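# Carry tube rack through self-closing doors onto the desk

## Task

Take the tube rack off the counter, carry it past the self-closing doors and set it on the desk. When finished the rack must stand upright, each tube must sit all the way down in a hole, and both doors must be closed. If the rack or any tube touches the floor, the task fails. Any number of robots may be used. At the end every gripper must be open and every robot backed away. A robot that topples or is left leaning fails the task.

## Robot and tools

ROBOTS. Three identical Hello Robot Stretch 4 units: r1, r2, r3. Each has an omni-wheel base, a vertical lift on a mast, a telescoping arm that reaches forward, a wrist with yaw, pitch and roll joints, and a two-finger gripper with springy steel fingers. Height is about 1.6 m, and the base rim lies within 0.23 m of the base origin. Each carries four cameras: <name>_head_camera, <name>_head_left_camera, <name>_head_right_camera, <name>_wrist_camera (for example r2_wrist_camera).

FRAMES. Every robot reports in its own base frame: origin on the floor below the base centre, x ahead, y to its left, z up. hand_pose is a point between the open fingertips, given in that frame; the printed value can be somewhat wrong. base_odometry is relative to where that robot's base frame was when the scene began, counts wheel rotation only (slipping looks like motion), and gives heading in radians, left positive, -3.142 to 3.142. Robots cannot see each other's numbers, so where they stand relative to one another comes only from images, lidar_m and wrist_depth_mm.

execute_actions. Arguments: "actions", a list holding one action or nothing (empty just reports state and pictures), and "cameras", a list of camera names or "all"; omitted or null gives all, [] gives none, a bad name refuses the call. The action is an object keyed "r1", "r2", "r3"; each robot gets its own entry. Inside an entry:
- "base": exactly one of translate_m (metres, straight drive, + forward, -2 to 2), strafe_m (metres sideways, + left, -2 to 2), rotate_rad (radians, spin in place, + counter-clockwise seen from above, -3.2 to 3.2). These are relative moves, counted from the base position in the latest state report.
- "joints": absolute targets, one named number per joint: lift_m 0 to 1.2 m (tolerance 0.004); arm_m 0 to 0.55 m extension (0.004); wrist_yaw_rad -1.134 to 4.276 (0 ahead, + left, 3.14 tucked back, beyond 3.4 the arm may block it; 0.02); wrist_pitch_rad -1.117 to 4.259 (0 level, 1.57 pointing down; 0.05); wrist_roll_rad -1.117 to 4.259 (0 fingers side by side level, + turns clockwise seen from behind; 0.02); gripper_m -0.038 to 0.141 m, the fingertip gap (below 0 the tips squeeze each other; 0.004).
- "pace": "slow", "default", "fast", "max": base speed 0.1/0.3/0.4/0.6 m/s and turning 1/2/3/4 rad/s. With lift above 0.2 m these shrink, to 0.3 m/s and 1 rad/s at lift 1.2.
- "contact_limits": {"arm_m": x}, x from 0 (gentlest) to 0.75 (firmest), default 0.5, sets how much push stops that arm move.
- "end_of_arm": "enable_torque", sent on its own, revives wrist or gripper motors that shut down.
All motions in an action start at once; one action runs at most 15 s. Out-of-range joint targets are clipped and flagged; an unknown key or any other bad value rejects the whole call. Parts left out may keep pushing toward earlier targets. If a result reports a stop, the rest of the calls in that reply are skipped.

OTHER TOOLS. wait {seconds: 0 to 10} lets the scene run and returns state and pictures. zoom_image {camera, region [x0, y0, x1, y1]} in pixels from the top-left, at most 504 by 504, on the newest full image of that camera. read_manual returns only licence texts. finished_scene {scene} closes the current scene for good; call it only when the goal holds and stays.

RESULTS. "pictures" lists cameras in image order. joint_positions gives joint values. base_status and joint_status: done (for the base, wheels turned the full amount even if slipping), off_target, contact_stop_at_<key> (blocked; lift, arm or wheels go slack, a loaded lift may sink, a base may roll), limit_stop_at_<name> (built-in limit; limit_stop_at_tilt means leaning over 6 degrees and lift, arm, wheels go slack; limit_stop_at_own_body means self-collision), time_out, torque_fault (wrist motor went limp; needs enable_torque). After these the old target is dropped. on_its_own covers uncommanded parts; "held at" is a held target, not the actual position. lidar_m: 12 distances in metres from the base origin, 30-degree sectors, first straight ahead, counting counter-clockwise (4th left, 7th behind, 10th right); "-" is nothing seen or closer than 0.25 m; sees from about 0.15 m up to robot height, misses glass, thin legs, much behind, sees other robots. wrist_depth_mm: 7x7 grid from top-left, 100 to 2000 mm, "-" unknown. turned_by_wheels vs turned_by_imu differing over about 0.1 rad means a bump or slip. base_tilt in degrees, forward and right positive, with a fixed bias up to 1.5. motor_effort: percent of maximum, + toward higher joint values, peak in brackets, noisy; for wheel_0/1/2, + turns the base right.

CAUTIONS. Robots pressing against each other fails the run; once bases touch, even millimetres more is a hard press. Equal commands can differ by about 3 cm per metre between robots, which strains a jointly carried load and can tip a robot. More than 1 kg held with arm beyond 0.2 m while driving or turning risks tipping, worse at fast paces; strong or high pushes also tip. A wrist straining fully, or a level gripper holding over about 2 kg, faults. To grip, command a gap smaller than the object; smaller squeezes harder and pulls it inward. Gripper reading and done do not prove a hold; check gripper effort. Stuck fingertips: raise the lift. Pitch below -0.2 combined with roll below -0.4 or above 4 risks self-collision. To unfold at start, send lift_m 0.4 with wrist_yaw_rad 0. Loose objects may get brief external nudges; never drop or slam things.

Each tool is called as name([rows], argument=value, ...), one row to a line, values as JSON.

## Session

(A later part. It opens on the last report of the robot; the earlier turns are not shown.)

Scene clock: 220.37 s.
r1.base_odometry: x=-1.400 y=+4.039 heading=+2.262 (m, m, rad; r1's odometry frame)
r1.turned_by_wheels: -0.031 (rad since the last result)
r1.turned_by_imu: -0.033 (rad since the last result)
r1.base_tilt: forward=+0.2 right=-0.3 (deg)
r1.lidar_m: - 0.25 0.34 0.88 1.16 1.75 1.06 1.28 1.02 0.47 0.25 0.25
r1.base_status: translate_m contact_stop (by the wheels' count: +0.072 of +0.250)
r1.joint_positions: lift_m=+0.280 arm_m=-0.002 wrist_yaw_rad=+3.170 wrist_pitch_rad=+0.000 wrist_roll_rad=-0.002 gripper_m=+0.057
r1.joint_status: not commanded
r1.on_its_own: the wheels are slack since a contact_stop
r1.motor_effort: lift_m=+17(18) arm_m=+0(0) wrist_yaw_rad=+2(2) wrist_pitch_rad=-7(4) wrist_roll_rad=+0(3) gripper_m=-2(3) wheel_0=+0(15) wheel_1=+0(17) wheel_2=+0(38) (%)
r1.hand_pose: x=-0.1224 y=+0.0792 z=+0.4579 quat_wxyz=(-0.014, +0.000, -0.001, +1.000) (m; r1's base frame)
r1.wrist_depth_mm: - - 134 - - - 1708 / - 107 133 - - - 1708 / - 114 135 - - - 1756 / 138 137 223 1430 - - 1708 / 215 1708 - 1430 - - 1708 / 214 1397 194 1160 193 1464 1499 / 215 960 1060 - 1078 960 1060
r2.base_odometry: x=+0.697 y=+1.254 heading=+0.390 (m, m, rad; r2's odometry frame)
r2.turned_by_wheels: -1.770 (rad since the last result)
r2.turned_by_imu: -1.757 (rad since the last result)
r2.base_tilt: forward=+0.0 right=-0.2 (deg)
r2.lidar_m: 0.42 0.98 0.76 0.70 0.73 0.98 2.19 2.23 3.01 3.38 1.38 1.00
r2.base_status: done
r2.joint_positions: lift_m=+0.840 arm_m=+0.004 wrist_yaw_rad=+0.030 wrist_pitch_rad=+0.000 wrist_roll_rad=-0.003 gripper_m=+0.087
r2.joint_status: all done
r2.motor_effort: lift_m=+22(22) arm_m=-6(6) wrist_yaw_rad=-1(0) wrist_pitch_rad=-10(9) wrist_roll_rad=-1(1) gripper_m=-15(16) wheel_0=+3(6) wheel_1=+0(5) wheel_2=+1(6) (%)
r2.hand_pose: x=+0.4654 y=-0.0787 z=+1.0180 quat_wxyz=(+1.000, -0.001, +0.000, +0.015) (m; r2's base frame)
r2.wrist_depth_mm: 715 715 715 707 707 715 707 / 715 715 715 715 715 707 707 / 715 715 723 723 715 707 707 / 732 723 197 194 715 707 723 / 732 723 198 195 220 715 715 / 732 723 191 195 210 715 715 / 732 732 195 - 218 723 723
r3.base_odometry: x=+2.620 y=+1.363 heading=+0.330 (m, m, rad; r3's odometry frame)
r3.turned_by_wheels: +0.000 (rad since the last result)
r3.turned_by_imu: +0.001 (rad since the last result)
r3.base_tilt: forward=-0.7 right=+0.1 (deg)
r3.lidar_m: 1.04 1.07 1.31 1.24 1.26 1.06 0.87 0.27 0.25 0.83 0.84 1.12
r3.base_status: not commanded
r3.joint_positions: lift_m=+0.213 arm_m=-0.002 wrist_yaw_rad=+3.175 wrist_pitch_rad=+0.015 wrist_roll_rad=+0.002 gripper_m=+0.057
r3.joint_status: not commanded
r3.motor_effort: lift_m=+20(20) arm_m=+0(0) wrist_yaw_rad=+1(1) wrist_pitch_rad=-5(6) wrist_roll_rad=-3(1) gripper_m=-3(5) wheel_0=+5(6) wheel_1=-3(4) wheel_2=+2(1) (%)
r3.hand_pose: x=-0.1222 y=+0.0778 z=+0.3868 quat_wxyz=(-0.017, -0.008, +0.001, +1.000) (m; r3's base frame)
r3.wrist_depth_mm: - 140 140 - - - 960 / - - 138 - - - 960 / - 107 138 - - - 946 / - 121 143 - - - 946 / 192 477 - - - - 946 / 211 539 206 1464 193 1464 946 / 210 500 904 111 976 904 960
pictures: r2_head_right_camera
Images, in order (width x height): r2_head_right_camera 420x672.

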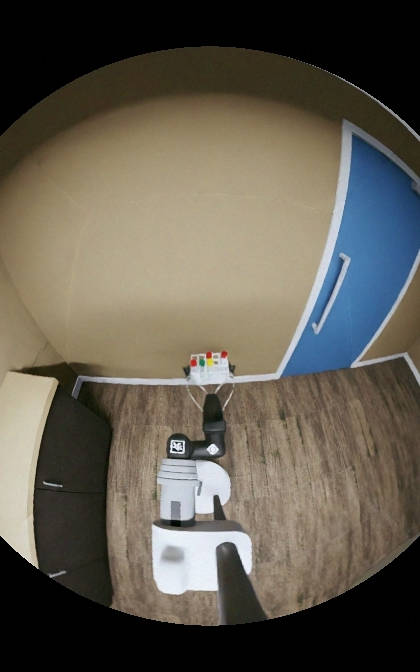

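execute_actions([
  {"r1": {"base": {"translate_m": -0.05}}, "r2": {"base": {"translate_m": 0.28}}},
], cameras=[])

execute_actions([
  {"r1": {"base": {"rotate_rad": -0.15}}, "r2": {"base": {"strafe_m": -0.15}}},
], cameras=[])

execute_actions([
  {"r1": {"base": {"strafe_m": -0.15}}, "r2": {"base": {"strafe_m": -0.2}}},
], cameras=["r1_head_right_camera", "r2_head_right_camera", "r3_head_camera"])

Scene clock: 235.27 s.
r1.base_odometry: x=-1.368 y=+4.000 heading=+2.262 (m, m, rad; r1's odometry frame)
r1.turned_by_wheels: +0.000 (rad since the last result)
r1.turned_by_imu: -0.006 (rad since the last result)
r1.base_tilt: forward=+0.2 right=-0.3 (deg)
r1.lidar_m: 0.25 0.27 0.43 1.06 1.17 1.73 0.99 1.27 1.01 0.49 0.32 0.25
r1.base_status: done
r1.joint_positions: lift_m=+0.280 arm_m=-0.002 wrist_yaw_rad=+3.170 wrist_pitch_rad=+0.000 wrist_roll_rad=-0.002 gripper_m=+0.057
r1.joint_status: not commanded
r1.motor_effort: lift_m=+17(18) arm_m=+0(0) wrist_yaw_rad=+1(1) wrist_pitch_rad=-6(7) wrist_roll_rad=-1(1) gripper_m=-2(3) wheel_0=-3(4) wheel_1=-2(8) wheel_2=+1(5) (%)
r1.hand_pose: x=-0.1224 y=+0.0792 z=+0.4579 quat_wxyz=(-0.014, +0.000, -0.001, +1.000) (m; r1's base frame)
r1.wrist_depth_mm: - - 133 - - 1921 1708 / - 107 134 - - - 1756 / - 114 135 - - - 1756 / 138 136 222 1366 - - 1756 / 215 1661 - 1366 - - 1756 / 215 1430 193 1118 193 1499 1464 / 214 960 1060 - 1098 960 1042
r2.base_odometry: x=+0.956 y=+1.360 heading=+0.390 (m, m, rad; r2's odometry frame)
r2.turned_by_wheels: +0.000 (rad since the last result)
r2.turned_by_imu: +0.003 (rad since the last result)
r2.base_tilt: forward=+0.0 right=-0.3 (deg)
r2.lidar_m: 0.41 0.68 0.92 0.72 0.75 1.01 2.46 2.57 3.42 2.88 0.96 0.69
r2.base_status: done
r2.joint_positions: lift_m=+0.840 arm_m=+0.004 wrist_yaw_rad=+0.030 wrist_pitch_rad=+0.000 wrist_roll_rad=-0.003 gripper_m=+0.087
r2.joint_status: not commanded
r2.motor_effort: lift_m=+22(22) arm_m=-6(6) wrist_yaw_rad=-1(1) wrist_pitch_rad=-9(9) wrist_roll_rad=-1(2) gripper_m=-14(16) wheel_0=+0(6) wheel_1=+1(5) wheel_2=+1(9) (%)
r2.hand_pose: x=+0.4654 y=-0.0787 z=+1.0180 quat_wxyz=(+1.000, -0.001, +0.000, +0.015) (m; r2's base frame)
r2.wrist_depth_mm: 433 436 436 433 430 430 430 / 436 436 439 433 430 433 433 / 439 439 439 436 436 436 433 / 439 439 195 196 436 442 433 / 442 442 198 195 220 436 439 / 445 442 191 195 210 439 436 / 449 445 196 - 217 436 439
r3.base_odometry: x=+2.620 y=+1.363 heading=+0.330 (m, m, rad; r3's odometry frame)
r3.turned_by_wheels: +0.000 (rad since the last result)
r3.turned_by_imu: +0.001 (rad since the last result)
r3.base_tilt: forward=-0.7 right=+0.1 (deg)
r3.lidar_m: 0.98 1.00 1.33 1.25 1.26 1.03 0.86 0.30 0.25 0.81 0.84 1.12
r3.base_status: not commanded
r3.joint_positions: lift_m=+0.213 arm_m=-0.002 wrist_yaw_rad=+3.175 wrist_pitch_rad=+0.015 wrist_roll_rad=+0.002 gripper_m=+0.057
r3.joint_status: not commanded
r3.motor_effort: lift_m=+20(20) arm_m=+0(0) wrist_yaw_rad=+1(2) wrist_pitch_rad=-5(5) wrist_roll_rad=-2(2) gripper_m=+0(6) wheel_0=+5(6) wheel_1=-3(3) wheel_2=+2(2) (%)
r3.hand_pose: x=-0.1222 y=+0.0778 z=+0.3868 quat_wxyz=(-0.017, -0.008, +0.001, +1.000) (m; r3's base frame)
r3.wrist_depth_mm: - 140 140 - - - 960 / - - 139 - - - 960 / - 107 138 - - - 960 / - 121 143 - - - 946 / 192 480 - - - - 946 / 211 535 206 1537 194 1464 946 / 209 500 891 111 991 917 931
pictures: none
No camera images: the call's "cameras" was empty. Leave "cameras" out to get every camera's image.

Scene clock: 237.00 s.
r1.base_odometry: x=-1.368 y=+4.000 heading=+2.112 (m, m, rad; r1's odometry frame)
r1.turned_by_wheels: -0.149 (rad since the last result)
r1.turned_by_imu: -0.151 (rad since the last result)
r1.base_tilt: forward=+0.3 right=-0.4 (deg)
r1.lidar_m: 0.25 0.26 0.35 0.59 1.13 1.51 1.00 1.02 1.02 0.82 0.38 0.25
r1.base_status: done
r1.joint_positions: lift_m=+0.280 arm_m=-0.002 wrist_yaw_rad=+3.170 wrist_pitch_rad=+0.000 wrist_roll_rad=-0.002 gripper_m=+0.057
r1.joint_status: not commanded
r1.motor_effort: lift_m=+18(18) arm_m=+0(0) wrist_yaw_rad=+2(1) wrist_pitch_rad=-6(4) wrist_roll_rad=+0(2) gripper_m=-1(2) wheel_0=+2(4) wheel_1=+3(10) wheel_2=+2(8) (%)
r1.hand_pose: x=-0.1224 y=+0.0792 z=+0.4579 quat_wxyz=(-0.014, +0.000, -0.001, +1.000) (m; r1's base frame)
r1.wrist_depth_mm: - - 133 - - - 1397 / - 107 134 - - - 1366 / - 114 135 - - - 1366 / 138 137 222 - - - 1397 / 215 - 1281 - - - 1397 / 215 1397 193 1229 192 1499 1308 / 215 960 1060 - 1098 976 1060
r2.base_odometry: x=+1.013 y=+1.221 heading=+0.390 (m, m, rad; r2's odometry frame)
r2.turned_by_wheels: +0.000 (rad since the last result)
r2.turned_by_imu: +0.000 (rad since the last result)
r2.base_tilt: forward=+0.0 right=-0.3 (deg)
r2.lidar_m: 0.41 0.69 0.95 0.86 0.90 1.21 2.46 2.53 3.35 2.89 0.93 0.71
r2.base_status: done
r2.joint_positions: lift_m=+0.840 arm_m=+0.004 wrist_yaw_rad=+0.030 wrist_pitch_rad=+0.000 wrist_roll_rad=-0.003 gripper_m=+0.087
r2.joint_status: not commanded
r2.motor_effort: lift_m=+22(22) arm_m=-6(6) wrist_yaw_rad=-1(1) wrist_pitch_rad=-9(9) wrist_roll_rad=-1(1) gripper_m=-11(16) wheel_0=-1(7) wheel_1=+2(8) wheel_2=+0(0) (%)
r2.hand_pose: x=+0.4654 y=-0.0788 z=+1.0180 quat_wxyz=(+1.000, -0.001, +0.000, +0.015) (m; r2's base frame)
r2.wrist_depth_mm: 442 439 439 436 436 433 433 / 442 442 439 436 439 436 436 / 445 442 442 442 439 439 436 / 445 442 195 195 442 439 439 / 445 445 198 195 220 442 442 / 449 449 191 195 210 442 439 / 452 452 196 - 217 449 445
r3.base_odometry: x=+2.620 y=+1.363 heading=+0.330 (m, m, rad; r3's odometry frame)
r3.turned_by_wheels: +0.000 (rad since the last result)
r3.turned_by_imu: +0.000 (rad since the last result)
r3.base_tilt: forward=-0.7 right=+0.0 (deg)
r3.lidar_m: 1.01 1.03 1.31 1.24 1.28 1.06 0.86 0.28 0.25 0.81 0.85 1.12
r3.base_status: not commanded
r3.joint_positions: lift_m=+0.213 arm_m=-0.002 wrist_yaw_rad=+3.175 wrist_pitch_rad=+0.015 wrist_roll_rad=+0.002 gripper_m=+0.057
r3.joint_status: not commanded
r3.motor_effort: lift_m=+20(20) arm_m=+0(0) wrist_yaw_rad=+1(2) wrist_pitch_rad=-6(6) wrist_roll_rad=-4(4) gripper_m=-2(3) wheel_0=+5(6) wheel_1=-3(3) wheel_2=+2(2) (%)
r3.hand_pose: x=-0.1222 y=+0.0778 z=+0.3868 quat_wxyz=(-0.017, -0.008, +0.001, +1.000) (m; r3's base frame)
r3.wrist_depth_mm: - 140 140 - - - 946 / - - 139 - - - 960 / - 107 138 - - - 946 / - 121 143 - - - 960 / 193 477 - - - - 946 / 211 539 206 1499 193 1464 946 / 209 500 891 111 991 904 931
pictures: none
No camera images: the call's "cameras" was empty. Leave "cameras" out to get every camera's image.

Scene clock: 238.93 s.
r1.base_odometry: x=-1.240 y=+4.078 heading=+2.112 (m, m, rad; r1's odometry frame)
r1.turned_by_wheels: +0.000 (rad since the last result)
r1.turned_by_imu: -0.001 (rad since the last result)
r1.base_tilt: forward=+0.3 right=-0.4 (deg)
r1.lidar_m: 0.25 0.25 0.36 0.70 1.27 1.71 0.97 1.23 0.88 0.81 0.34 0.26
r1.base_status: done
r1.joint_positions: lift_m=+0.280 arm_m=-0.002 wrist_yaw_rad=+3.170 wrist_pitch_rad=+0.000 wrist_roll_rad=-0.002 gripper_m=+0.057
r1.joint_status: not commanded
r1.motor_effort: lift_m=+17(17) arm_m=+0(0) wrist_yaw_rad=+1(1) wrist_pitch_rad=-7(5) wrist_roll_rad=-2(1) gripper_m=-3(2) wheel_0=+1(10) wheel_1=-2(13) wheel_2=+0(5) (%)
r1.hand_pose: x=-0.1224 y=+0.0792 z=+0.4579 quat_wxyz=(-0.014, +0.000, -0.001, +1.000) (m; r1's base frame)
r1.wrist_depth_mm: - - 133 - - - 1537 / - 107 134 - - - 1576 / - 114 135 - - - 1618 / 138 137 222 - - - 1576 / 213 1863 1366 - - - 1576 / 215 1430 194 1118 192 1464 1430 / 215 976 1060 - 1078 960 1060
r2.base_odometry: x=+1.089 y=+1.036 heading=+0.390 (m, m, rad; r2's odometry frame)
r2.turned_by_wheels: +0.000 (rad since the last result)
r2.turned_by_imu: +0.000 (rad since the last result)
r2.base_tilt: forward=+0.0 right=-0.2 (deg)
r2.lidar_m: 0.42 0.69 0.94 1.07 1.12 1.50 2.48 2.57 3.15 2.95 1.00 0.71
r2.base_status: done
r2.joint_positions: lift_m=+0.840 arm_m=+0.004 wrist_yaw_rad=+0.030 wrist_pitch_rad=+0.000 wrist_roll_rad=-0.003 gripper_m=+0.087
r2.joint_status: not commanded
r2.motor_effort: lift_m=+21(22) arm_m=-6(6) wrist_yaw_rad=-1(2) wrist_pitch_rad=-9(9) wrist_roll_rad=-1(0) gripper_m=-16(15) wheel_0=-1(6) wheel_1=+1(8) wheel_2=+0(0) (%)
r2.hand_pose: x=+0.4654 y=-0.0788 z=+1.0180 quat_wxyz=(+1.000, -0.001, +0.000, +0.015) (m; r2's base frame)
r2.wrist_depth_mm: 445 442 442 442 439 442 427 / 449 445 445 442 442 442 427 / 445 452 445 445 449 439 430 / 452 449 196 194 445 445 430 / 455 452 197 195 220 445 433 / 455 452 192 196 211 449 436 / 459 455 196 - 217 449 436
r3.base_odometry: x=+2.620 y=+1.363 heading=+0.330 (m, m, rad; r3's odometry frame)
r3.turned_by_wheels: +0.000 (rad since the last result)
r3.turned_by_imu: +0.000 (rad since the last result)
r3.base_tilt: forward=-0.7 right=-0.1 (deg)
r3.lidar_m: 0.97 1.47 1.32 1.25 1.27 1.06 0.87 0.30 0.25 0.81 0.85 1.12
r3.base_status: not commanded
r3.joint_positions: lift_m=+0.213 arm_m=-0.002 wrist_yaw_rad=+3.175 wrist_pitch_rad=+0.015 wrist_roll_rad=+0.002 gripper_m=+0.057
r3.joint_status: not commanded
r3.motor_effort: lift_m=+20(20) arm_m=+0(0) wrist_yaw_rad=+1(1) wrist_pitch_rad=-6(5) wrist_roll_rad=-2(2) gripper_m=-5(5) wheel_0=+5(6) wheel_1=-3(3) wheel_2=+1(2) (%)
r3.hand_pose: x=-0.1222 y=+0.0778 z=+0.3868 quat_wxyz=(-0.017, -0.008, +0.001, +1.000) (m; r3's base frame)
r3.wrist_depth_mm: - 140 140 - - - 960 / - - 138 - - - 960 / - 107 138 - - - 946 / - 121 143 - - - 946 / 192 480 - - - - 960 / 211 535 206 1499 193 1464 946 / 209 500 891 111 1008 904 931
pictures: r1_head_right_camera, r2_head_right_camera, r3_head_camera
Images, in order (width x height): r1_head_right_camera 420x672, r2_head_right_camera 420x672, r3_head_camera 420x560.

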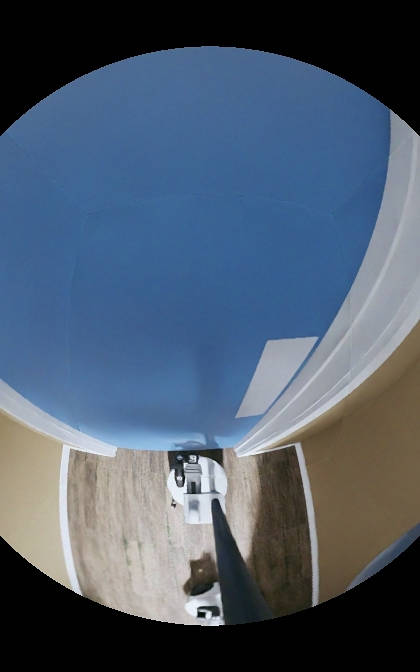

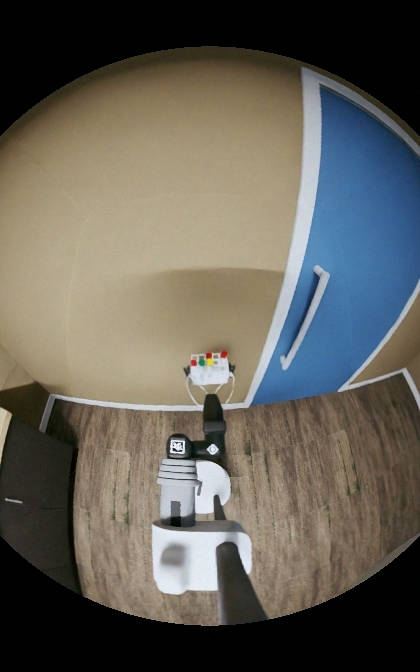

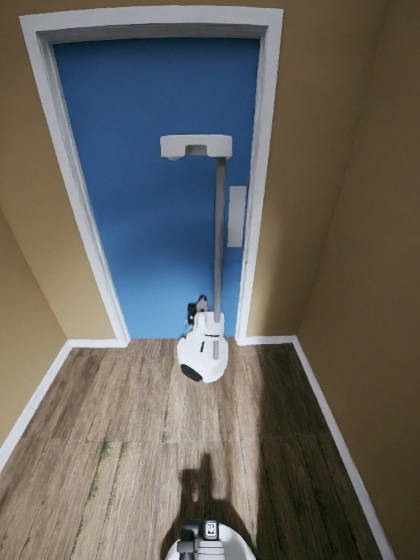

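execute_actions([
  {"r1": {"base": {"translate_m": 0.4}, "pace": "slow"}},
], cameras=["r1_head_left_camera", "r3_head_camera"])

Scene clock: 247.47 s.
r1.base_odometry: x=-1.446 y=+4.420 heading=+2.113 (m, m, rad; r1's odometry frame)
r1.turned_by_wheels: +0.001 (rad since the last result)
r1.turned_by_imu: +0.013 (rad since the last result)
r1.base_tilt: forward=+0.2 right=-0.4 (deg)
r1.lidar_m: 0.25 - 0.25 0.30 0.74 1.72 1.37 1.27 0.29 0.31 0.59 0.28
r1.base_status: done
r1.joint_positions: lift_m=+0.280 arm_m=-0.003 wrist_yaw_rad=+3.190 wrist_pitch_rad=+0.000 wrist_roll_rad=-0.002 gripper_m=+0.057
r1.joint_status: not commanded
r1.on_its_own: wrist_yaw_rad is at rest, and its effort (-56) is outside its rest range (-13 to +13)
r1.motor_effort: lift_m=+17(17) arm_m=+0(1) wrist_yaw_rad=-56(75) wrist_pitch_rad=-5(5) wrist_roll_rad=+3(1) gripper_m=-3(2) wheel_0=+10(22) wheel_1=+17(20) wheel_2=-15(24) (%)
r1.hand_pose: x=-0.1241 y=+0.0733 z=+0.4580 quat_wxyz=(-0.024, +0.000, -0.001, +1.000) (m; r1's base frame)
r1.wrist_depth_mm: - - 132 - - - 1661 / - - 132 - - - 1661 / - 110 134 - - - 1618 / 138 135 195 1863 - - 1661 / 209 1708 - 1576 - - 1708 / 208 1430 194 1464 193 1499 1464 / 206 976 1098 - 1098 976 1060
r2.base_odometry: x=+1.089 y=+1.036 heading=+0.390 (m, m, rad; r2's odometry frame)
r2.turned_by_wheels: +0.000 (rad since the last result)
r2.turned_by_imu: +0.002 (rad since the last result)
r2.base_tilt: forward=+0.0 right=-0.2 (deg)
r2.lidar_m: 0.42 0.69 0.94 1.07 1.11 1.50 2.46 2.54 3.16 2.95 0.57 0.70
r2.base_status: not commanded
r2.joint_positions: lift_m=+0.840 arm_m=+0.004 wrist_yaw_rad=+0.030 wrist_pitch_rad=+0.000 wrist_roll_rad=-0.003 gripper_m=+0.087
r2.joint_status: not commanded
r2.motor_effort: lift_m=+22(21) arm_m=-6(6) wrist_yaw_rad=+0(0) wrist_pitch_rad=-9(9) wrist_roll_rad=+0(0) gripper_m=-14(15) wheel_0=-1(1) wheel_1=+1(1) wheel_2=+0(0) (%)
r2.hand_pose: x=+0.4654 y=-0.0788 z=+1.0180 quat_wxyz=(+1.000, -0.001, +0.000, +0.015) (m; r2's base frame)
r2.wrist_depth_mm: 445 445 442 442 442 436 430 / 445 445 445 439 442 445 430 / 449 445 445 445 442 442 436 / 452 452 195 195 449 445 436 / 452 452 198 194 220 445 436 / 452 455 191 195 211 445 439 / 459 455 196 - 217 449 439
r3.base_odometry: x=+2.620 y=+1.363 heading=+0.330 (m, m, rad; r3's odometry frame)
r3.turned_by_wheels: +0.000 (rad since the last result)
r3.turned_by_imu: +0.001 (rad since the last result)
r3.base_tilt: forward=-0.8 right=+0.0 (deg)
r3.lidar_m: 1.37 1.53 1.33 1.22 1.26 1.05 0.87 0.29 0.25 0.82 0.86 1.11
r3.base_status: not commanded
r3.joint_positions: lift_m=+0.213 arm_m=-0.002 wrist_yaw_rad=+3.175 wrist_pitch_rad=+0.015 wrist_roll_rad=+0.002 gripper_m=+0.057
r3.joint_status: not commanded
r3.motor_effort: lift_m=+20(20) arm_m=+0(0) wrist_yaw_rad=+2(2) wrist_pitch_rad=-4(5) wrist_roll_rad=-2(2) gripper_m=-2(2) wheel_0=+6(6) wheel_1=-4(4) wheel_2=+1(2) (%)
r3.hand_pose: x=-0.1222 y=+0.0778 z=+0.3868 quat_wxyz=(-0.017, -0.008, +0.001, +1.000) (m; r3's base frame)
r3.wrist_depth_mm: - 140 140 - - - 960 / - - 138 - - - 946 / - 107 138 - - - 960 / - 121 142 - - - 946 / 193 477 - - - - 946 / 211 539 206 1537 194 1464 946 / 209 500 891 111 1008 904 931
pictures: r1_head_left_camera, r3_head_camera
Images, in order (width x height): r1_head_left_camera 420x672, r3_head_camera 420x560.

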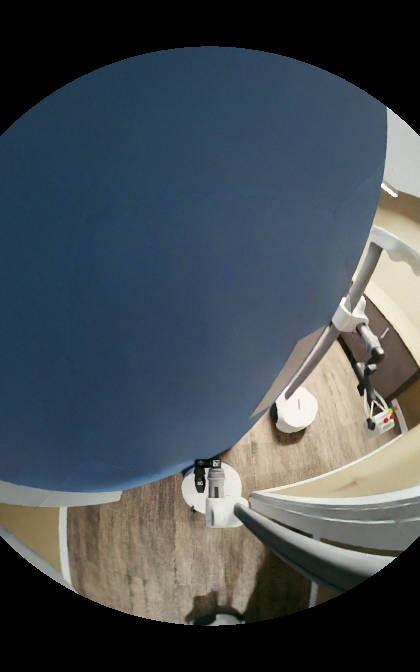

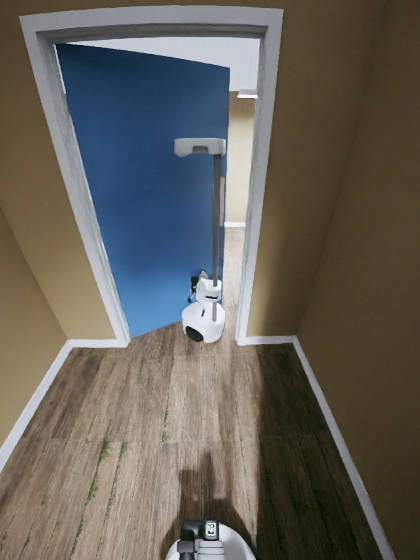

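execute_actions([
  {"r1": {"base": {"rotate_rad": -1.0}, "pace": "slow"}},
], cameras=[])

execute_actions([
  {"r1": {"base": {"strafe_m": 0.88}, "pace": "slow"}},
], cameras=["r1_head_left_camera", "r3_head_camera", "r2_head_right_camera"])

Scene clock: 257.33 s.
r1.base_odometry: x=-1.445 y=+4.420 heading=+1.114 (m, m, rad; r1's odometry frame)
r1.turned_by_wheels: -0.999 (rad since the last result)
r1.turned_by_imu: -1.006 (rad since the last result)
r1.base_tilt: forward=+0.3 right=-0.3 (deg)
r1.lidar_m: 0.57 0.26 0.25 - 0.25 0.32 1.33 1.82 1.35 1.14 0.29 0.32
r1.base_status: done
r1.joint_positions: lift_m=+0.280 arm_m=-0.003 wrist_yaw_rad=+3.171 wrist_pitch_rad=+0.000 wrist_roll_rad=-0.002 gripper_m=+0.057
r1.joint_status: not commanded
r1.motor_effort: lift_m=+17(17) arm_m=+1(1) wrist_yaw_rad=+1(60) wrist_pitch_rad=-6(5) wrist_roll_rad=+0(1) gripper_m=-2(3) wheel_0=-5(11) wheel_1=+18(22) wheel_2=+1(15) (%)
r1.hand_pose: x=-0.1226 y=+0.0790 z=+0.4580 quat_wxyz=(-0.014, +0.000, -0.001, +1.000) (m; r1's base frame)
r1.wrist_depth_mm: - - 134 1499 768 319 207 / - 107 134 1537 778 320 209 / - 113 135 1464 778 322 210 / 138 136 221 1537 778 320 209 / 215 - 1808 1537 640 317 209 / 214 1464 194 1430 193 309 205 / 213 960 1060 - 750 253 -
r2.base_odometry: x=+1.089 y=+1.036 heading=+0.390 (m, m, rad; r2's odometry frame)
r2.turned_by_wheels: +0.000 (rad since the last result)
r2.turned_by_imu: +0.002 (rad since the last result)
r2.base_tilt: forward=+0.0 right=-0.3 (deg)
r2.lidar_m: 0.42 0.70 0.93 1.07 1.09 1.49 2.46 2.56 3.13 2.93 0.56 0.71
r2.base_status: not commanded
r2.joint_positions: lift_m=+0.840 arm_m=+0.004 wrist_yaw_rad=+0.030 wrist_pitch_rad=+0.000 wrist_roll_rad=-0.003 gripper_m=+0.087
r2.joint_status: not commanded
r2.motor_effort: lift_m=+22(22) arm_m=-6(6) wrist_yaw_rad=+0(1) wrist_pitch_rad=-9(9) wrist_roll_rad=+0(1) gripper_m=-22(15) wheel_0=-1(1) wheel_1=+1(1) wheel_2=+0(0) (%)
r2.hand_pose: x=+0.4654 y=-0.0788 z=+1.0180 quat_wxyz=(+1.000, -0.001, +0.000, +0.015) (m; r2's base frame)
r2.wrist_depth_mm: 445 445 442 442 439 439 433 / 449 449 445 445 442 442 433 / 445 449 449 445 445 442 436 / 452 452 195 194 445 445 436 / 449 449 198 195 220 445 439 / 455 452 191 195 210 449 436 / 459 455 196 - 217 452 439
r3.base_odometry: x=+2.620 y=+1.363 heading=+0.330 (m, m, rad; r3's odometry frame)
r3.turned_by_wheels: +0.000 (rad since the last result)
r3.turned_by_imu: +0.001 (rad since the last result)
r3.base_tilt: forward=-0.7 right=+0.0 (deg)
r3.lidar_m: 1.35 1.55 1.31 1.24 1.28 1.06 0.86 0.29 0.25 0.81 0.84 1.13
r3.base_status: not commanded
r3.joint_positions: lift_m=+0.213 arm_m=-0.002 wrist_yaw_rad=+3.175 wrist_pitch_rad=+0.015 wrist_roll_rad=+0.002 gripper_m=+0.057
r3.joint_status: not commanded
r3.motor_effort: lift_m=+20(20) arm_m=+0(0) wrist_yaw_rad=+1(2) wrist_pitch_rad=-7(5) wrist_roll_rad=-3(2) gripper_m=-4(5) wheel_0=+6(5) wheel_1=-4(3) wheel_2=+1(1) (%)
r3.hand_pose: x=-0.1222 y=+0.0778 z=+0.3868 quat_wxyz=(-0.017, -0.008, +0.001, +1.000) (m; r3's base frame)
r3.wrist_depth_mm: - 140 139 - - - 946 / - - 138 - - - 946 / - 107 138 - - - 946 / - 121 143 - - - 960 / 193 484 - - - - 946 / 211 539 206 1499 194 1430 946 / 209 500 891 111 991 904 946
pictures: none
No camera images: the call's "cameras" was empty. Leave "cameras" out to get every camera's image.

action 0: r1: "base": strafe_m = 0.88 would last too long for one action: at the pace "slow" strafe_m can be at most 0.78 in either direction: name a faster pace, or command the rest in another action

execute_actions([
  {"r1": {"base": {"strafe_m": 0.85}}},
], cameras=["r1_head_left_camera", "r3_head_camera", "r2_head_right_camera"])

Scene clock: 264.47 s.
r1.base_odometry: x=-2.208 y=+4.795 heading=+1.114 (m, m, rad; r1's odometry frame)
r1.turned_by_wheels: +0.000 (rad since the last result)
r1.turned_by_imu: -0.002 (rad since the last result)
r1.base_tilt: forward=+0.4 right=-0.2 (deg)
r1.lidar_m: 2.40 2.39 2.33 0.27 0.25 - 0.25 0.31 2.13 1.07 1.03 0.97
r1.base_status: done
r1.joint_positions: lift_m=+0.280 arm_m=-0.003 wrist_yaw_rad=+3.171 wrist_pitch_rad=+0.000 wrist_roll_rad=-0.002 gripper_m=+0.057
r1.joint_status: not commanded
r1.motor_effort: lift_m=+17(17) arm_m=+1(0) wrist_yaw_rad=+0(0) wrist_pitch_rad=-5(7) wrist_roll_rad=+0(2) gripper_m=-2(3) wheel_0=-4(29) wheel_1=+3(30) wheel_2=+7(4) (%)
r1.hand_pose: x=-0.1226 y=+0.0790 z=+0.4580 quat_wxyz=(-0.014, +0.000, -0.001, +1.000) (m; r1's base frame)
r1.wrist_depth_mm: - - 133 306 259 224 204 / - 107 133 307 259 225 204 / - 114 135 293 262 227 206 / 138 136 221 307 260 227 206 / 214 480 373 307 251 227 206 / 214 484 194 294 192 227 206 / 214 488 392 - 257 218 206
r2.base_odometry: x=+1.089 y=+1.036 heading=+0.390 (m, m, rad; r2's odometry frame)
r2.turned_by_wheels: +0.000 (rad since the last result)
r2.turned_by_imu: +0.002 (rad since the last result)
r2.base_tilt: forward=+0.0 right=-0.2 (deg)
r2.lidar_m: 0.42 0.71 0.93 1.06 1.11 1.49 2.45 2.56 3.16 0.98 1.44 0.71
r2.base_status: not commanded
r2.joint_positions: lift_m=+0.840 arm_m=+0.004 wrist_yaw_rad=+0.030 wrist_pitch_rad=+0.000 wrist_roll_rad=-0.003 gripper_m=+0.087
r2.joint_status: not commanded
r2.motor_effort: lift_m=+22(22) arm_m=-6(6) wrist_yaw_rad=-1(1) wrist_pitch_rad=-9(9) wrist_roll_rad=-2(1) gripper_m=-13(14) wheel_0=-1(1) wheel_1=+1(1) wheel_2=+0(0) (%)
r2.hand_pose: x=+0.4654 y=-0.0788 z=+1.0180 quat_wxyz=(+1.000, -0.001, +0.000, +0.015) (m; r2's base frame)
r2.wrist_depth_mm: 445 445 442 442 442 436 436 / 445 445 449 445 442 439 430 / 445 445 445 445 445 445 436 / 452 449 196 195 449 442 433 / 452 452 198 195 220 445 436 / 455 455 191 195 211 449 439 / 455 455 195 - 217 452 439
r3.base_odometry: x=+2.620 y=+1.363 heading=+0.330 (m, m, rad; r3's odometry frame)
r3.turned_by_wheels: +0.000 (rad since the last result)
r3.turned_by_imu: +0.001 (rad since the last result)
r3.base_tilt: forward=-0.7 right=+0.0 (deg)
r3.lidar_m: 1.40 1.55 1.33 1.25 1.28 1.05 0.87 0.29 0.25 0.81 0.84 1.14
r3.base_status: not commanded
r3.joint_positions: lift_m=+0.213 arm_m=-0.002 wrist_yaw_rad=+3.175 wrist_pitch_rad=+0.015 wrist_roll_rad=+0.002 gripper_m=+0.057
r3.joint_status: not commanded
r3.motor_effort: lift_m=+20(19) arm_m=+0(0) wrist_yaw_rad=+1(3) wrist_pitch_rad=-6(6) wrist_roll_rad=-2(0) gripper_m=-4(6) wheel_0=+5(6) wheel_1=-4(3) wheel_2=+2(1) (%)
r3.hand_pose: x=-0.1222 y=+0.0778 z=+0.3868 quat_wxyz=(-0.017, -0.008, +0.001, +1.000) (m; r3's base frame)
r3.wrist_depth_mm: - 140 139 - - - 960 / - - 138 - - - 960 / - 107 138 - - - 946 / - 121 143 - - - 946 / 193 480 - - - - 960 / 211 544 205 1537 194 1430 946 / 209 504 904 111 991 904 931
pictures: r1_head_left_camera, r2_head_right_camera, r3_head_camera
Images, in order (width x height): r1_head_left_camera 420x672, r2_head_right_camera 420x672, r3_head_camera 420x560.

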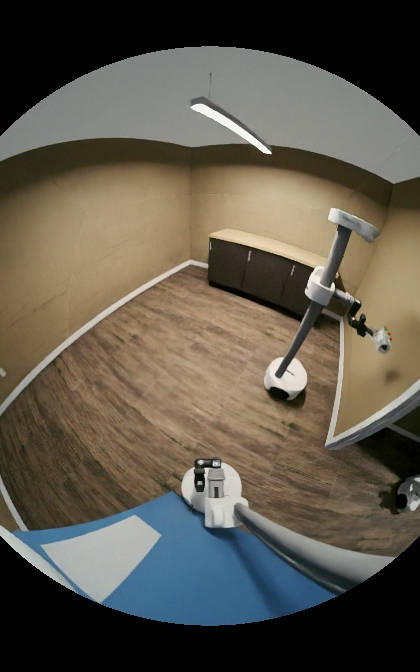

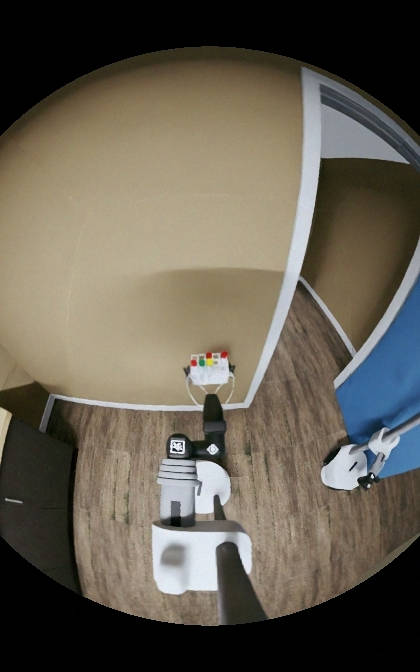

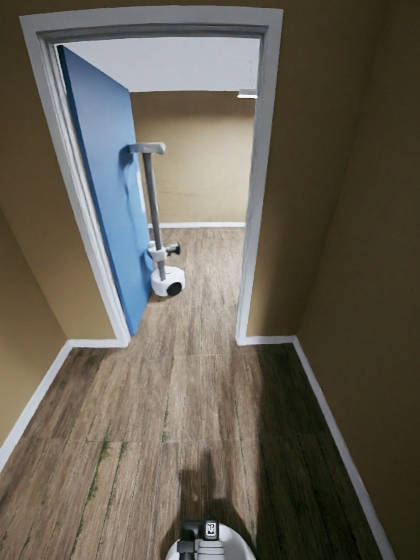

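execute_actions([
  {"r1": {"base": {"strafe_m": 0.12}, "pace": "slow"}, "r2": {"base": {"strafe_m": -0.62}}},
], cameras=["r1_head_left_camera", "r3_head_camera", "r2_head_right_camera"])

Scene clock: 273.60 s.
r1.base_odometry: x=-2.315 y=+4.848 heading=+1.115 (m, m, rad; r1's odometry frame)
r1.turned_by_wheels: +0.000 (rad since the last result)
r1.turned_by_imu: +0.014 (rad since the last result)
r1.base_tilt: forward=+0.4 right=-0.3 (deg)
r1.lidar_m: 2.45 2.30 2.20 2.34 0.25 1.76 0.25 0.30 0.81 0.67 0.43 0.46
r1.base_status: done
r1.joint_positions: lift_m=+0.280 arm_m=-0.003 wrist_yaw_rad=+3.171 wrist_pitch_rad=+0.000 wrist_roll_rad=-0.002 gripper_m=+0.057
r1.joint_status: not commanded
r1.motor_effort: lift_m=+17(17) arm_m=+0(1) wrist_yaw_rad=-1(1) wrist_pitch_rad=-5(7) wrist_roll_rad=+0(1) gripper_m=-4(4) wheel_0=-8(14) wheel_1=+6(11) wheel_2=+5(1) (%)
r1.hand_pose: x=-0.1226 y=+0.0790 z=+0.4580 quat_wxyz=(-0.014, +0.000, -0.001, +1.000) (m; r1's base frame)
r1.wrist_depth_mm: - - 133 301 262 229 1366 / - 107 134 301 263 229 1397 / - 113 135 291 264 232 1397 / 138 136 221 304 265 232 1397 / 214 449 362 306 255 232 1397 / 213 452 194 294 193 233 1205 / 214 455 377 - 260 224 976
r2.base_odometry: x=+1.325 y=+0.463 heading=+0.390 (m, m, rad; r2's odometry frame)
r2.turned_by_wheels: +0.000 (rad since the last result)
r2.turned_by_imu: +0.000 (rad since the last result)
r2.base_tilt: forward=+0.0 right=-0.3 (deg)
r2.lidar_m: 0.42 0.69 0.95 1.69 1.75 2.57 2.43 2.53 0.44 0.46 0.84 1.15
r2.base_status: done
r2.joint_positions: lift_m=+0.840 arm_m=+0.004 wrist_yaw_rad=+0.030 wrist_pitch_rad=+0.000 wrist_roll_rad=-0.003 gripper_m=+0.087
r2.joint_status: not commanded
r2.motor_effort: lift_m=+21(22) arm_m=-6(6) wrist_yaw_rad=-1(1) wrist_pitch_rad=-9(9) wrist_roll_rad=+0(1) gripper_m=-13(15) wheel_0=+0(7) wheel_1=-1(9) wheel_2=+1(1) (%)
r2.hand_pose: x=+0.4654 y=-0.0788 z=+1.0180 quat_wxyz=(+1.000, -0.001, +0.000, +0.015) (m; r2's base frame)
r2.wrist_depth_mm: 449 508 - - - - 1808 / 455 508 - - - - 1756 / 459 512 - - - - 1808 / 462 504 193 195 - - 1808 / 466 508 196 196 220 - 1808 / 477 452 191 197 211 - 1808 / 469 512 195 - 217 - 1863
r3.base_odometry: x=+2.620 y=+1.363 heading=+0.330 (m, m, rad; r3's odometry frame)
r3.turned_by_wheels: +0.000 (rad since the last result)
r3.turned_by_imu: +0.001 (rad since the last result)
r3.base_tilt: forward=-0.7 right=+0.0 (deg)
r3.lidar_m: 1.40 1.55 1.33 1.24 1.26 1.06 0.85 0.27 0.25 0.81 0.84 1.14
r3.base_status: not commanded
r3.joint_positions: lift_m=+0.213 arm_m=-0.002 wrist_yaw_rad=+3.175 wrist_pitch_rad=+0.015 wrist_roll_rad=+0.002 gripper_m=+0.057
r3.joint_status: not commanded
r3.motor_effort: lift_m=+19(19) arm_m=+0(0) wrist_yaw_rad=+1(2) wrist_pitch_rad=-6(5) wrist_roll_rad=-2(3) gripper_m=-4(4) wheel_0=+5(6) wheel_1=-4(4) wheel_2=+1(2) (%)
r3.hand_pose: x=-0.1222 y=+0.0778 z=+0.3868 quat_wxyz=(-0.017, -0.008, +0.001, +1.000) (m; r3's base frame)
r3.wrist_depth_mm: - 140 140 - - - 931 / - - 139 - - - 946 / - 107 138 - - - 960 / - 121 143 - - - 960 / 193 480 - - - - 946 / 211 539 206 1499 193 1499 946 / 209 504 891 111 991 904 931
pictures: r1_head_left_camera, r2_head_right_camera, r3_head_camera
Images, in order (width x height): r1_head_left_camera 420x672, r2_head_right_camera 420x672, r3_head_camera 420x560.

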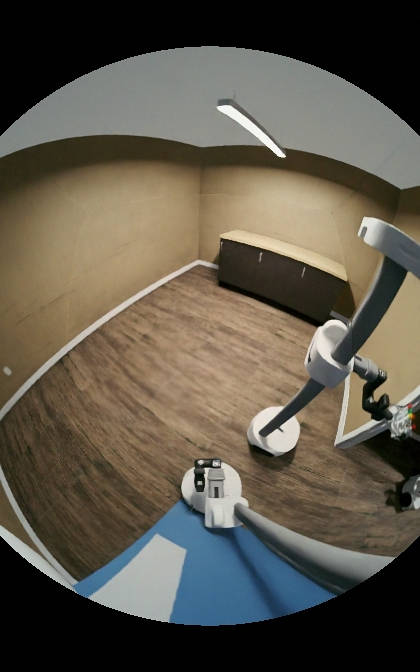

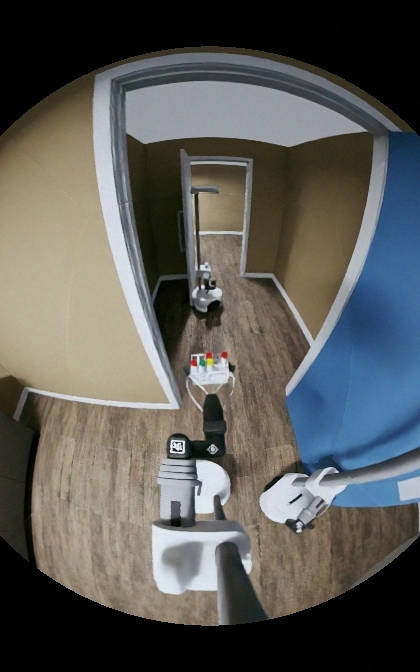

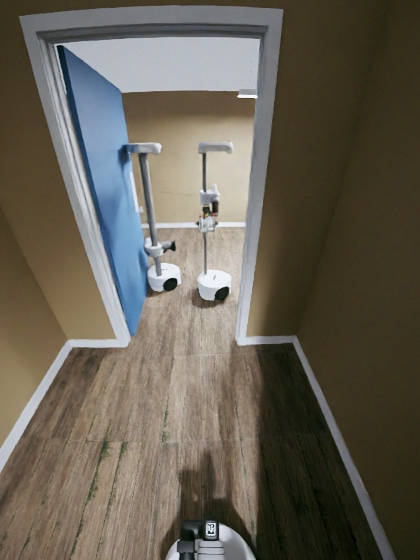

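execute_actions([
  {"r2": {"base": {"rotate_rad": -0.33}, "pace": "slow"}},
], cameras=[])

execute_actions([
  {"r2": {"base": {"translate_m": 1.9}}},
], cameras=["r3_head_left_camera", "r2_head_left_camera", "r2_head_camera"])

Scene clock: 291.87 s.
r1.base_odometry: x=-2.315 y=+4.848 heading=+1.115 (m, m, rad; r1's odometry frame)
r1.turned_by_wheels: +0.000 (rad since the last result)
r1.turned_by_imu: -0.006 (rad since the last result)
r1.base_tilt: forward=+0.4 right=-0.2 (deg)
r1.lidar_m: 2.45 2.29 2.23 2.36 0.25 1.77 0.25 0.29 0.80 0.58 0.44 0.47
r1.base_status: not commanded
r1.joint_positions: lift_m=+0.280 arm_m=-0.003 wrist_yaw_rad=+3.171 wrist_pitch_rad=+0.000 wrist_roll_rad=-0.002 gripper_m=+0.057
r1.joint_status: not commanded
r1.motor_effort: lift_m=+17(17) arm_m=+0(1) wrist_yaw_rad=+0(0) wrist_pitch_rad=-6(5) wrist_roll_rad=-2(2) gripper_m=-1(4) wheel_0=-8(8) wheel_1=+6(6) wheel_2=+5(5) (%)
r1.hand_pose: x=-0.1226 y=+0.0790 z=+0.4580 quat_wxyz=(-0.014, +0.000, -0.001, +1.000) (m; r1's base frame)
r1.wrist_depth_mm: - - 133 301 262 229 1397 / - 107 134 301 263 230 1366 / - 113 135 291 263 232 1397 / 138 136 221 306 264 232 1397 / 214 445 359 304 255 232 1397 / 215 449 193 293 192 233 1229 / 214 455 377 - 260 224 976
r2.base_odometry: x=+1.325 y=+0.463 heading=+0.061 (m, m, rad; r2's odometry frame)
r2.turned_by_wheels: -0.330 (rad since the last result)
r2.turned_by_imu: -0.324 (rad since the last result)
r2.base_tilt: forward=+0.0 right=-0.3 (deg)
r2.lidar_m: 0.42 0.70 0.77 1.18 1.69 1.87 2.45 2.45 0.61 0.45 0.53 0.89
r2.base_status: done
r2.joint_positions: lift_m=+0.840 arm_m=+0.004 wrist_yaw_rad=+0.030 wrist_pitch_rad=+0.000 wrist_roll_rad=-0.003 gripper_m=+0.087
r2.joint_status: not commanded
r2.motor_effort: lift_m=+21(21) arm_m=-6(5) wrist_yaw_rad=-1(1) wrist_pitch_rad=-9(9) wrist_roll_rad=-1(1) gripper_m=-14(17) wheel_0=+1(3) wheel_1=+2(5) wheel_2=+1(5) (%)
r2.hand_pose: x=+0.4654 y=-0.0788 z=+1.0180 quat_wxyz=(+1.000, -0.001, +0.000, +0.015) (m; r2's base frame)
r2.wrist_depth_mm: - - - - - 1499 640 / - - - - - 1576 640 / - - - - - 1537 640 / - - 195 195 1983 1576 640 / - - 198 195 220 1499 654 / - 1921 191 195 210 750 654 / - 1921 196 - 217 1576 647
r3.base_odometry: x=+2.620 y=+1.363 heading=+0.330 (m, m, rad; r3's odometry frame)
r3.turned_by_wheels: +0.000 (rad since the last result)
r3.turned_by_imu: +0.001 (rad since the last result)
r3.base_tilt: forward=-0.7 right=-0.1 (deg)
r3.lidar_m: 1.39 1.54 1.31 1.25 1.26 1.05 0.87 0.30 0.25 0.79 0.85 1.12
r3.base_status: not commanded
r3.joint_positions: lift_m=+0.213 arm_m=-0.002 wrist_yaw_rad=+3.175 wrist_pitch_rad=+0.015 wrist_roll_rad=+0.002 gripper_m=+0.057
r3.joint_status: not commanded
r3.motor_effort: lift_m=+20(20) arm_m=+0(0) wrist_yaw_rad=+1(2) wrist_pitch_rad=-6(6) wrist_roll_rad=-3(1) gripper_m=-1(2) wheel_0=+5(6) wheel_1=-3(4) wheel_2=+1(2) (%)
r3.hand_pose: x=-0.1222 y=+0.0778 z=+0.3868 quat_wxyz=(-0.017, -0.008, +0.001, +1.000) (m; r3's base frame)
r3.wrist_depth_mm: - 140 140 - - - 960 / - - 138 - - - 946 / - 107 138 - - - 960 / - 121 143 - - - 946 / 192 480 - - - - 946 / 211 535 206 1537 194 1430 960 / 209 500 878 111 976 904 931
pictures: none
No camera images: the call's "cameras" was empty. Leave "cameras" out to get every camera's image.

Scene clock: 299.67 s.
r1.base_odometry: x=-2.315 y=+4.848 heading=+1.115 (m, m, rad; r1's odometry frame)
r1.turned_by_wheels: +0.000 (rad since the last result)
r1.turned_by_imu: -0.003 (rad since the last result)
r1.base_tilt: forward=+0.3 right=-0.4 (deg)
r1.lidar_m: 2.45 2.30 2.23 2.36 0.25 1.78 0.25 0.29 0.81 1.19 1.32 2.31
r1.base_status: not commanded
r1.joint_positions: lift_m=+0.280 arm_m=-0.003 wrist_yaw_rad=+3.171 wrist_pitch_rad=+0.000 wrist_roll_rad=-0.002 gripper_m=+0.057
r1.joint_status: not commanded
r1.motor_effort: lift_m=+17(17) arm_m=+0(0) wrist_yaw_rad=-1(0) wrist_pitch_rad=-6(6) wrist_roll_rad=-1(1) gripper_m=-3(2) wheel_0=-8(8) wheel_1=+6(7) wheel_2=+5(5) (%)
r1.hand_pose: x=-0.1226 y=+0.0790 z=+0.4580 quat_wxyz=(-0.014, +0.000, -0.001, +1.000) (m; r1's base frame)
r1.wrist_depth_mm: - - 133 301 260 229 1397 / - 107 134 303 262 231 1397 / - 114 135 291 263 231 1397 / 138 136 221 303 265 233 1397 / 214 449 362 306 255 232 1397 / 215 452 194 294 192 231 1229 / 214 452 377 - 262 224 991
r2.base_odometry: x=+3.221 y=+0.578 heading=+0.061 (m, m, rad; r2's odometry frame)
r2.turned_by_wheels: +0.000 (rad since the last result)
r2.turned_by_imu: +0.001 (rad since the last result)
r2.base_tilt: forward=+0.0 right=-0.2 (deg)
r2.lidar_m: 0.42 1.23 0.46 0.48 1.36 1.26 1.86 0.97 0.85 0.71 0.68 0.76
r2.base_status: done
r2.joint_positions: lift_m=+0.840 arm_m=+0.004 wrist_yaw_rad=+0.030 wrist_pitch_rad=+0.000 wrist_roll_rad=-0.003 gripper_m=+0.087
r2.joint_status: not commanded
r2.motor_effort: lift_m=+21(22) arm_m=-5(6) wrist_yaw_rad=-1(0) wrist_pitch_rad=-9(9) wrist_roll_rad=-1(0) gripper_m=-14(15) wheel_0=+0(7) wheel_1=+0(4) wheel_2=+0(9) (%)
r2.hand_pose: x=+0.4654 y=-0.0787 z=+1.0180 quat_wxyz=(+1.000, -0.001, +0.000, +0.015) (m; r2's base frame)
r2.wrist_depth_mm: - - 1042 1118 976 691 539 / - - 1042 1118 991 683 554 / - - 1025 1118 991 699 554 / - - 193 195 904 699 554 / - - 196 195 221 676 554 / - - 191 195 211 621 559 / - - 195 - 217 699 559
r3.base_odometry: x=+2.620 y=+1.363 heading=+0.330 (m, m, rad; r3's odometry frame)
r3.turned_by_wheels: +0.000 (rad since the last result)
r3.turned_by_imu: +0.001 (rad since the last result)
r3.base_tilt: forward=-0.7 right=+0.0 (deg)
r3.lidar_m: 1.38 0.50 0.45 0.67 1.25 1.05 0.86 0.29 0.25 0.81 0.84 1.13
r3.base_status: not commanded
r3.joint_positions: lift_m=+0.213 arm_m=-0.002 wrist_yaw_rad=+3.175 wrist_pitch_rad=+0.015 wrist_roll_rad=+0.002 gripper_m=+0.057
r3.joint_status: not commanded
r3.motor_effort: lift_m=+19(20) arm_m=+0(0) wrist_yaw_rad=+1(2) wrist_pitch_rad=-5(6) wrist_roll_rad=-1(2) gripper_m=-3(1) wheel_0=+6(6) wheel_1=-4(4) wheel_2=+1(1) (%)
r3.hand_pose: x=-0.1222 y=+0.0778 z=+0.3868 quat_wxyz=(-0.017, -0.008, +0.001, +1.000) (m; r3's base frame)
r3.wrist_depth_mm: - 140 140 - - - 946 / - - 139 - - - 960 / - 107 138 - - - 960 / - 121 143 - - - 960 / 192 480 - - - - 946 / 211 539 206 1537 194 1430 946 / 208 500 891 111 991 904 917
pictures: r2_head_camera, r2_head_left_camera, r3_head_left_camera
Images, in order (width x height): r2_head_camera 420x560, r2_head_left_camera 420x672, r3_head_left_camera 420x672.

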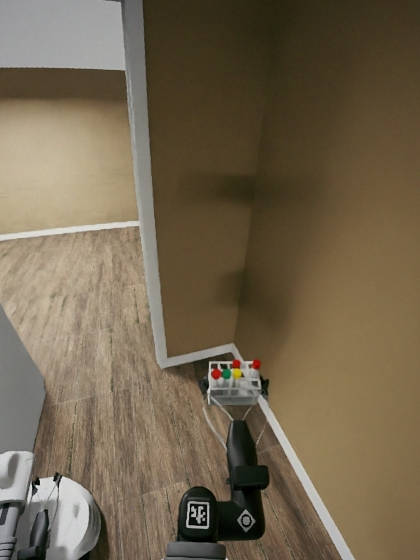

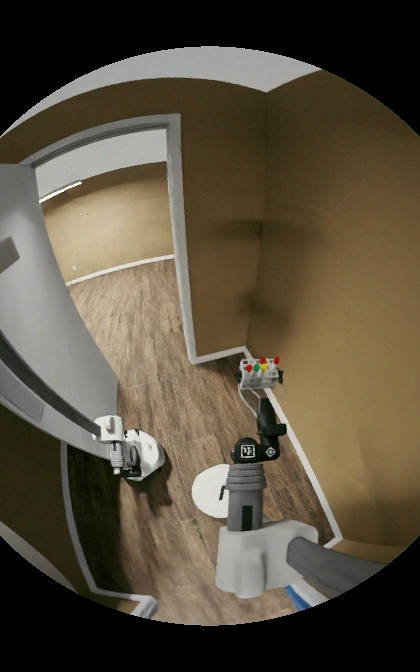

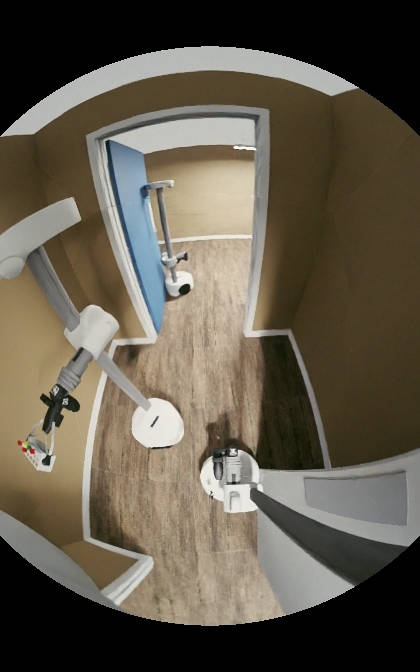

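execute_actions([
  {"r2": {"base": {"rotate_rad": 0.46}, "pace": "slow"}, "r1": {"base": {"strafe_m": -0.3}}},
], cameras=[])

execute_actions([
  {"r2": {"base": {"translate_m": 0.55}}, "r1": {"base": {"strafe_m": -0.5}}},
], cameras=["r2_head_left_camera", "r3_head_left_camera"])

Scene clock: 322.30 s.
r1.base_odometry: x=-2.045 y=+4.716 heading=+1.114 (m, m, rad; r1's odometry frame)
r1.turned_by_wheels: +0.000 (rad since the last result)
r1.turned_by_imu: -0.007 (rad since the last result)
r1.base_tilt: forward=+0.3 right=-0.3 (deg)
r1.lidar_m: 2.29 2.56 2.47 0.25 0.25 - 0.25 0.39 1.52 0.89 0.93 2.15
r1.base_status: done
r1.joint_positions: lift_m=+0.280 arm_m=-0.003 wrist_yaw_rad=+3.171 wrist_pitch_rad=+0.000 wrist_roll_rad=-0.002 gripper_m=+0.057
r1.joint_status: not commanded
r1.motor_effort: lift_m=+17(18) arm_m=+0(1) wrist_yaw_rad=+0(0) wrist_pitch_rad=-4(6) wrist_roll_rad=+0(2) gripper_m=-3(3) wheel_0=-6(10) wheel_1=-3(14) wheel_2=+5(8) (%)
r1.hand_pose: x=-0.1226 y=+0.0790 z=+0.4580 quat_wxyz=(-0.014, +0.000, -0.001, +1.000) (m; r1's base frame)
r1.wrist_depth_mm: - - 133 325 262 216 - / - 107 133 329 263 218 193 / - 113 135 309 263 219 194 / 138 136 221 327 264 219 194 / 215 647 436 327 251 220 195 / 214 668 194 309 193 220 194 / 213 683 462 - 256 208 -
r2.base_odometry: x=+3.221 y=+0.578 heading=+0.520 (m, m, rad; r2's odometry frame)
r2.turned_by_wheels: +0.459 (rad since the last result)
r2.turned_by_imu: +0.461 (rad since the last result)
r2.base_tilt: forward=+0.1 right=-0.2 (deg)
r2.lidar_m: 0.42 0.49 0.47 1.36 1.28 1.32 0.95 0.92 0.72 0.69 0.75 1.11
r2.base_status: done
r2.joint_positions: lift_m=+0.840 arm_m=+0.004 wrist_yaw_rad=+0.030 wrist_pitch_rad=+0.000 wrist_roll_rad=-0.003 gripper_m=+0.087
r2.joint_status: not commanded
r2.motor_effort: lift_m=+21(21) arm_m=-6(6) wrist_yaw_rad=-1(1) wrist_pitch_rad=-9(9) wrist_roll_rad=-1(1) gripper_m=-16(16) wheel_0=-2(8) wheel_1=-1(6) wheel_2=-3(5) (%)
r2.hand_pose: x=+0.4654 y=-0.0787 z=+1.0180 quat_wxyz=(+1.000, -0.001, +0.000, +0.015) (m; r2's base frame)
r2.wrist_depth_mm: 931 - - - 976 960 917 / 917 - - - 976 931 931 / 917 - - - 991 946 931 / 931 - 195 193 991 960 931 / 917 - 198 195 220 960 946 / 917 1060 191 195 210 960 946 / 931 1863 195 - 218 976 960
r3.base_odometry: x=+2.620 y=+1.363 heading=+0.330 (m, m, rad; r3's odometry frame)
r3.turned_by_wheels: +0.000 (rad since the last result)
r3.turned_by_imu: +0.002 (rad since the last result)
r3.base_tilt: forward=-0.7 right=+0.0 (deg)
r3.lidar_m: 1.39 0.50 0.47 0.47 1.25 1.06 0.85 0.28 0.25 0.81 0.85 1.14
r3.base_status: not commanded
r3.joint_positions: lift_m=+0.213 arm_m=-0.002 wrist_yaw_rad=+3.175 wrist_pitch_rad=+0.015 wrist_roll_rad=+0.002 gripper_m=+0.057
r3.joint_status: not commanded
r3.motor_effort: lift_m=+20(20) arm_m=+0(0) wrist_yaw_rad=+3(2) wrist_pitch_rad=-6(6) wrist_roll_rad=-5(2) gripper_m=-5(3) wheel_0=+6(6) wheel_1=-3(4) wheel_2=+2(2) (%)
r3.hand_pose: x=-0.1222 y=+0.0778 z=+0.3868 quat_wxyz=(-0.017, -0.008, +0.001, +1.000) (m; r3's base frame)
r3.wrist_depth_mm: - 140 139 - - - 946 / - - 138 - - - 946 / - 107 138 - - - 931 / - 121 143 - - - 960 / 192 480 - - - - 946 / 211 539 206 1537 193 1464 960 / 209 500 904 111 976 904 931
pictures: none
No camera images: the call's "cameras" was empty. Leave "cameras" out to get every camera's image.

Scene clock: 325.60 s.
r1.base_odometry: x=-1.596 y=+4.495 heading=+1.114 (m, m, rad; r1's odometry frame)
r1.turned_by_wheels: +0.000 (rad since the last result)
r1.turned_by_imu: -0.002 (rad since the last result)
r1.base_tilt: forward=+0.3 right=-0.2 (deg)
r1.lidar_m: 1.99 0.32 0.25 - 0.25 0.26 0.54 1.69 1.50 0.50 0.42 1.07
r1.base_status: done
r1.joint_positions: lift_m=+0.280 arm_m=-0.003 wrist_yaw_rad=+3.170 wrist_pitch_rad=+0.000 wrist_roll_rad=-0.002 gripper_m=+0.057
r1.joint_status: not commanded
r1.motor_effort: lift_m=+17(17) arm_m=+0(1) wrist_yaw_rad=-1(0) wrist_pitch_rad=-5(7) wrist_roll_rad=+1(1) gripper_m=-1(3) wheel_0=-16(15) wheel_1=+6(9) wheel_2=+3(5) (%)
r1.hand_pose: x=-0.1226 y=+0.0790 z=+0.4580 quat_wxyz=(-0.014, +0.000, -0.001, +1.000) (m; r1's base frame)
r1.wrist_depth_mm: - - 134 1464 415 236 - / - 107 134 1430 410 236 183 / - 114 135 778 415 237 184 / 138 136 221 1464 413 236 180 / 215 - 1756 1430 340 236 183 / 215 1430 194 778 192 232 181 / 214 960 1060 - 364 205 -
r2.base_odometry: x=+3.698 y=+0.851 heading=+0.520 (m, m, rad; r2's odometry frame)
r2.turned_by_wheels: +0.000 (rad since the last result)
r2.turned_by_imu: +0.001 (rad since the last result)
r2.base_tilt: forward=+0.0 right=-0.3 (deg)
r2.lidar_m: 0.42 0.88 0.67 0.29 0.33 1.68 1.52 0.98 0.77 0.74 0.82 0.71
r2.base_status: done
r2.joint_positions: lift_m=+0.840 arm_m=+0.004 wrist_yaw_rad=+0.030 wrist_pitch_rad=+0.000 wrist_roll_rad=-0.003 gripper_m=+0.087
r2.joint_status: not commanded
r2.motor_effort: lift_m=+21(21) arm_m=-6(6) wrist_yaw_rad=-1(1) wrist_pitch_rad=-9(8) wrist_roll_rad=+0(1) gripper_m=-11(15) wheel_0=+0(6) wheel_1=+1(5) wheel_2=+1(10) (%)
r2.hand_pose: x=+0.4654 y=-0.0787 z=+1.0180 quat_wxyz=(+1.000, -0.001, +0.000, +0.015) (m; r2's base frame)
r2.wrist_depth_mm: - - - - - 436 430 / - - - - - 436 430 / - - - - - 439 427 / - - 196 196 496 439 436 / - - 197 195 220 442 436 / - - 192 195 210 436 439 / - - 196 - 218 442 439
r3.base_odometry: x=+2.620 y=+1.363 heading=+0.330 (m, m, rad; r3's odometry frame)
r3.turned_by_wheels: +0.000 (rad since the last result)
r3.turned_by_imu: +0.000 (rad since the last result)
r3.base_tilt: forward=-0.7 right=+0.0 (deg)
r3.lidar_m: 1.39 1.56 1.32 0.30 0.29 0.68 0.87 0.30 0.25 0.82 0.85 1.10
r3.base_status: not commanded
r3.joint_positions: lift_m=+0.213 arm_m=-0.002 wrist_yaw_rad=+3.175 wrist_pitch_rad=+0.015 wrist_roll_rad=+0.002 gripper_m=+0.057
r3.joint_status: not commanded
r3.motor_effort: lift_m=+20(20) arm_m=+0(0) wrist_yaw_rad=+1(2) wrist_pitch_rad=-5(5) wrist_roll_rad=-3(4) gripper_m=+0(1) wheel_0=+5(6) wheel_1=-4(4) wheel_2=+1(2) (%)
r3.hand_pose: x=-0.1222 y=+0.0778 z=+0.3868 quat_wxyz=(-0.017, -0.008, +0.001, +1.000) (m; r3's base frame)
r3.wrist_depth_mm: - 140 140 - - - 960 / - - 139 - - - 960 / - 107 138 - - - 931 / - 121 143 - - - 946 / 193 480 - - - - 946 / 211 539 206 1537 193 1430 946 / 209 500 891 111 991 904 931
pictures: r2_head_left_camera, r3_head_left_camera
Images, in order (width x height): r2_head_left_camera 420x672, r3_head_left_camera 420x672.

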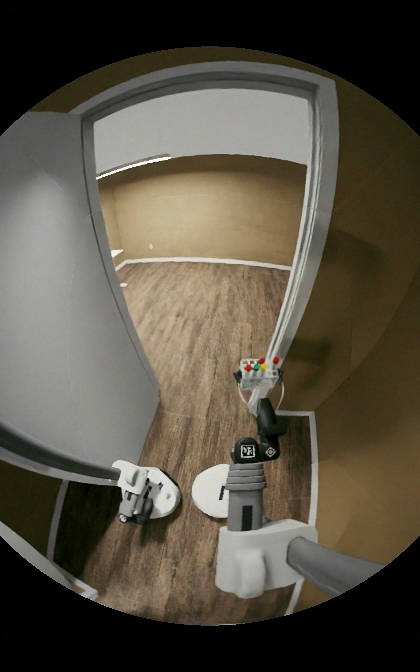

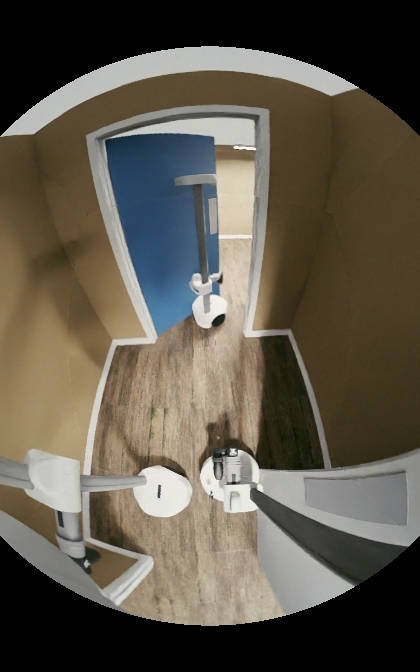

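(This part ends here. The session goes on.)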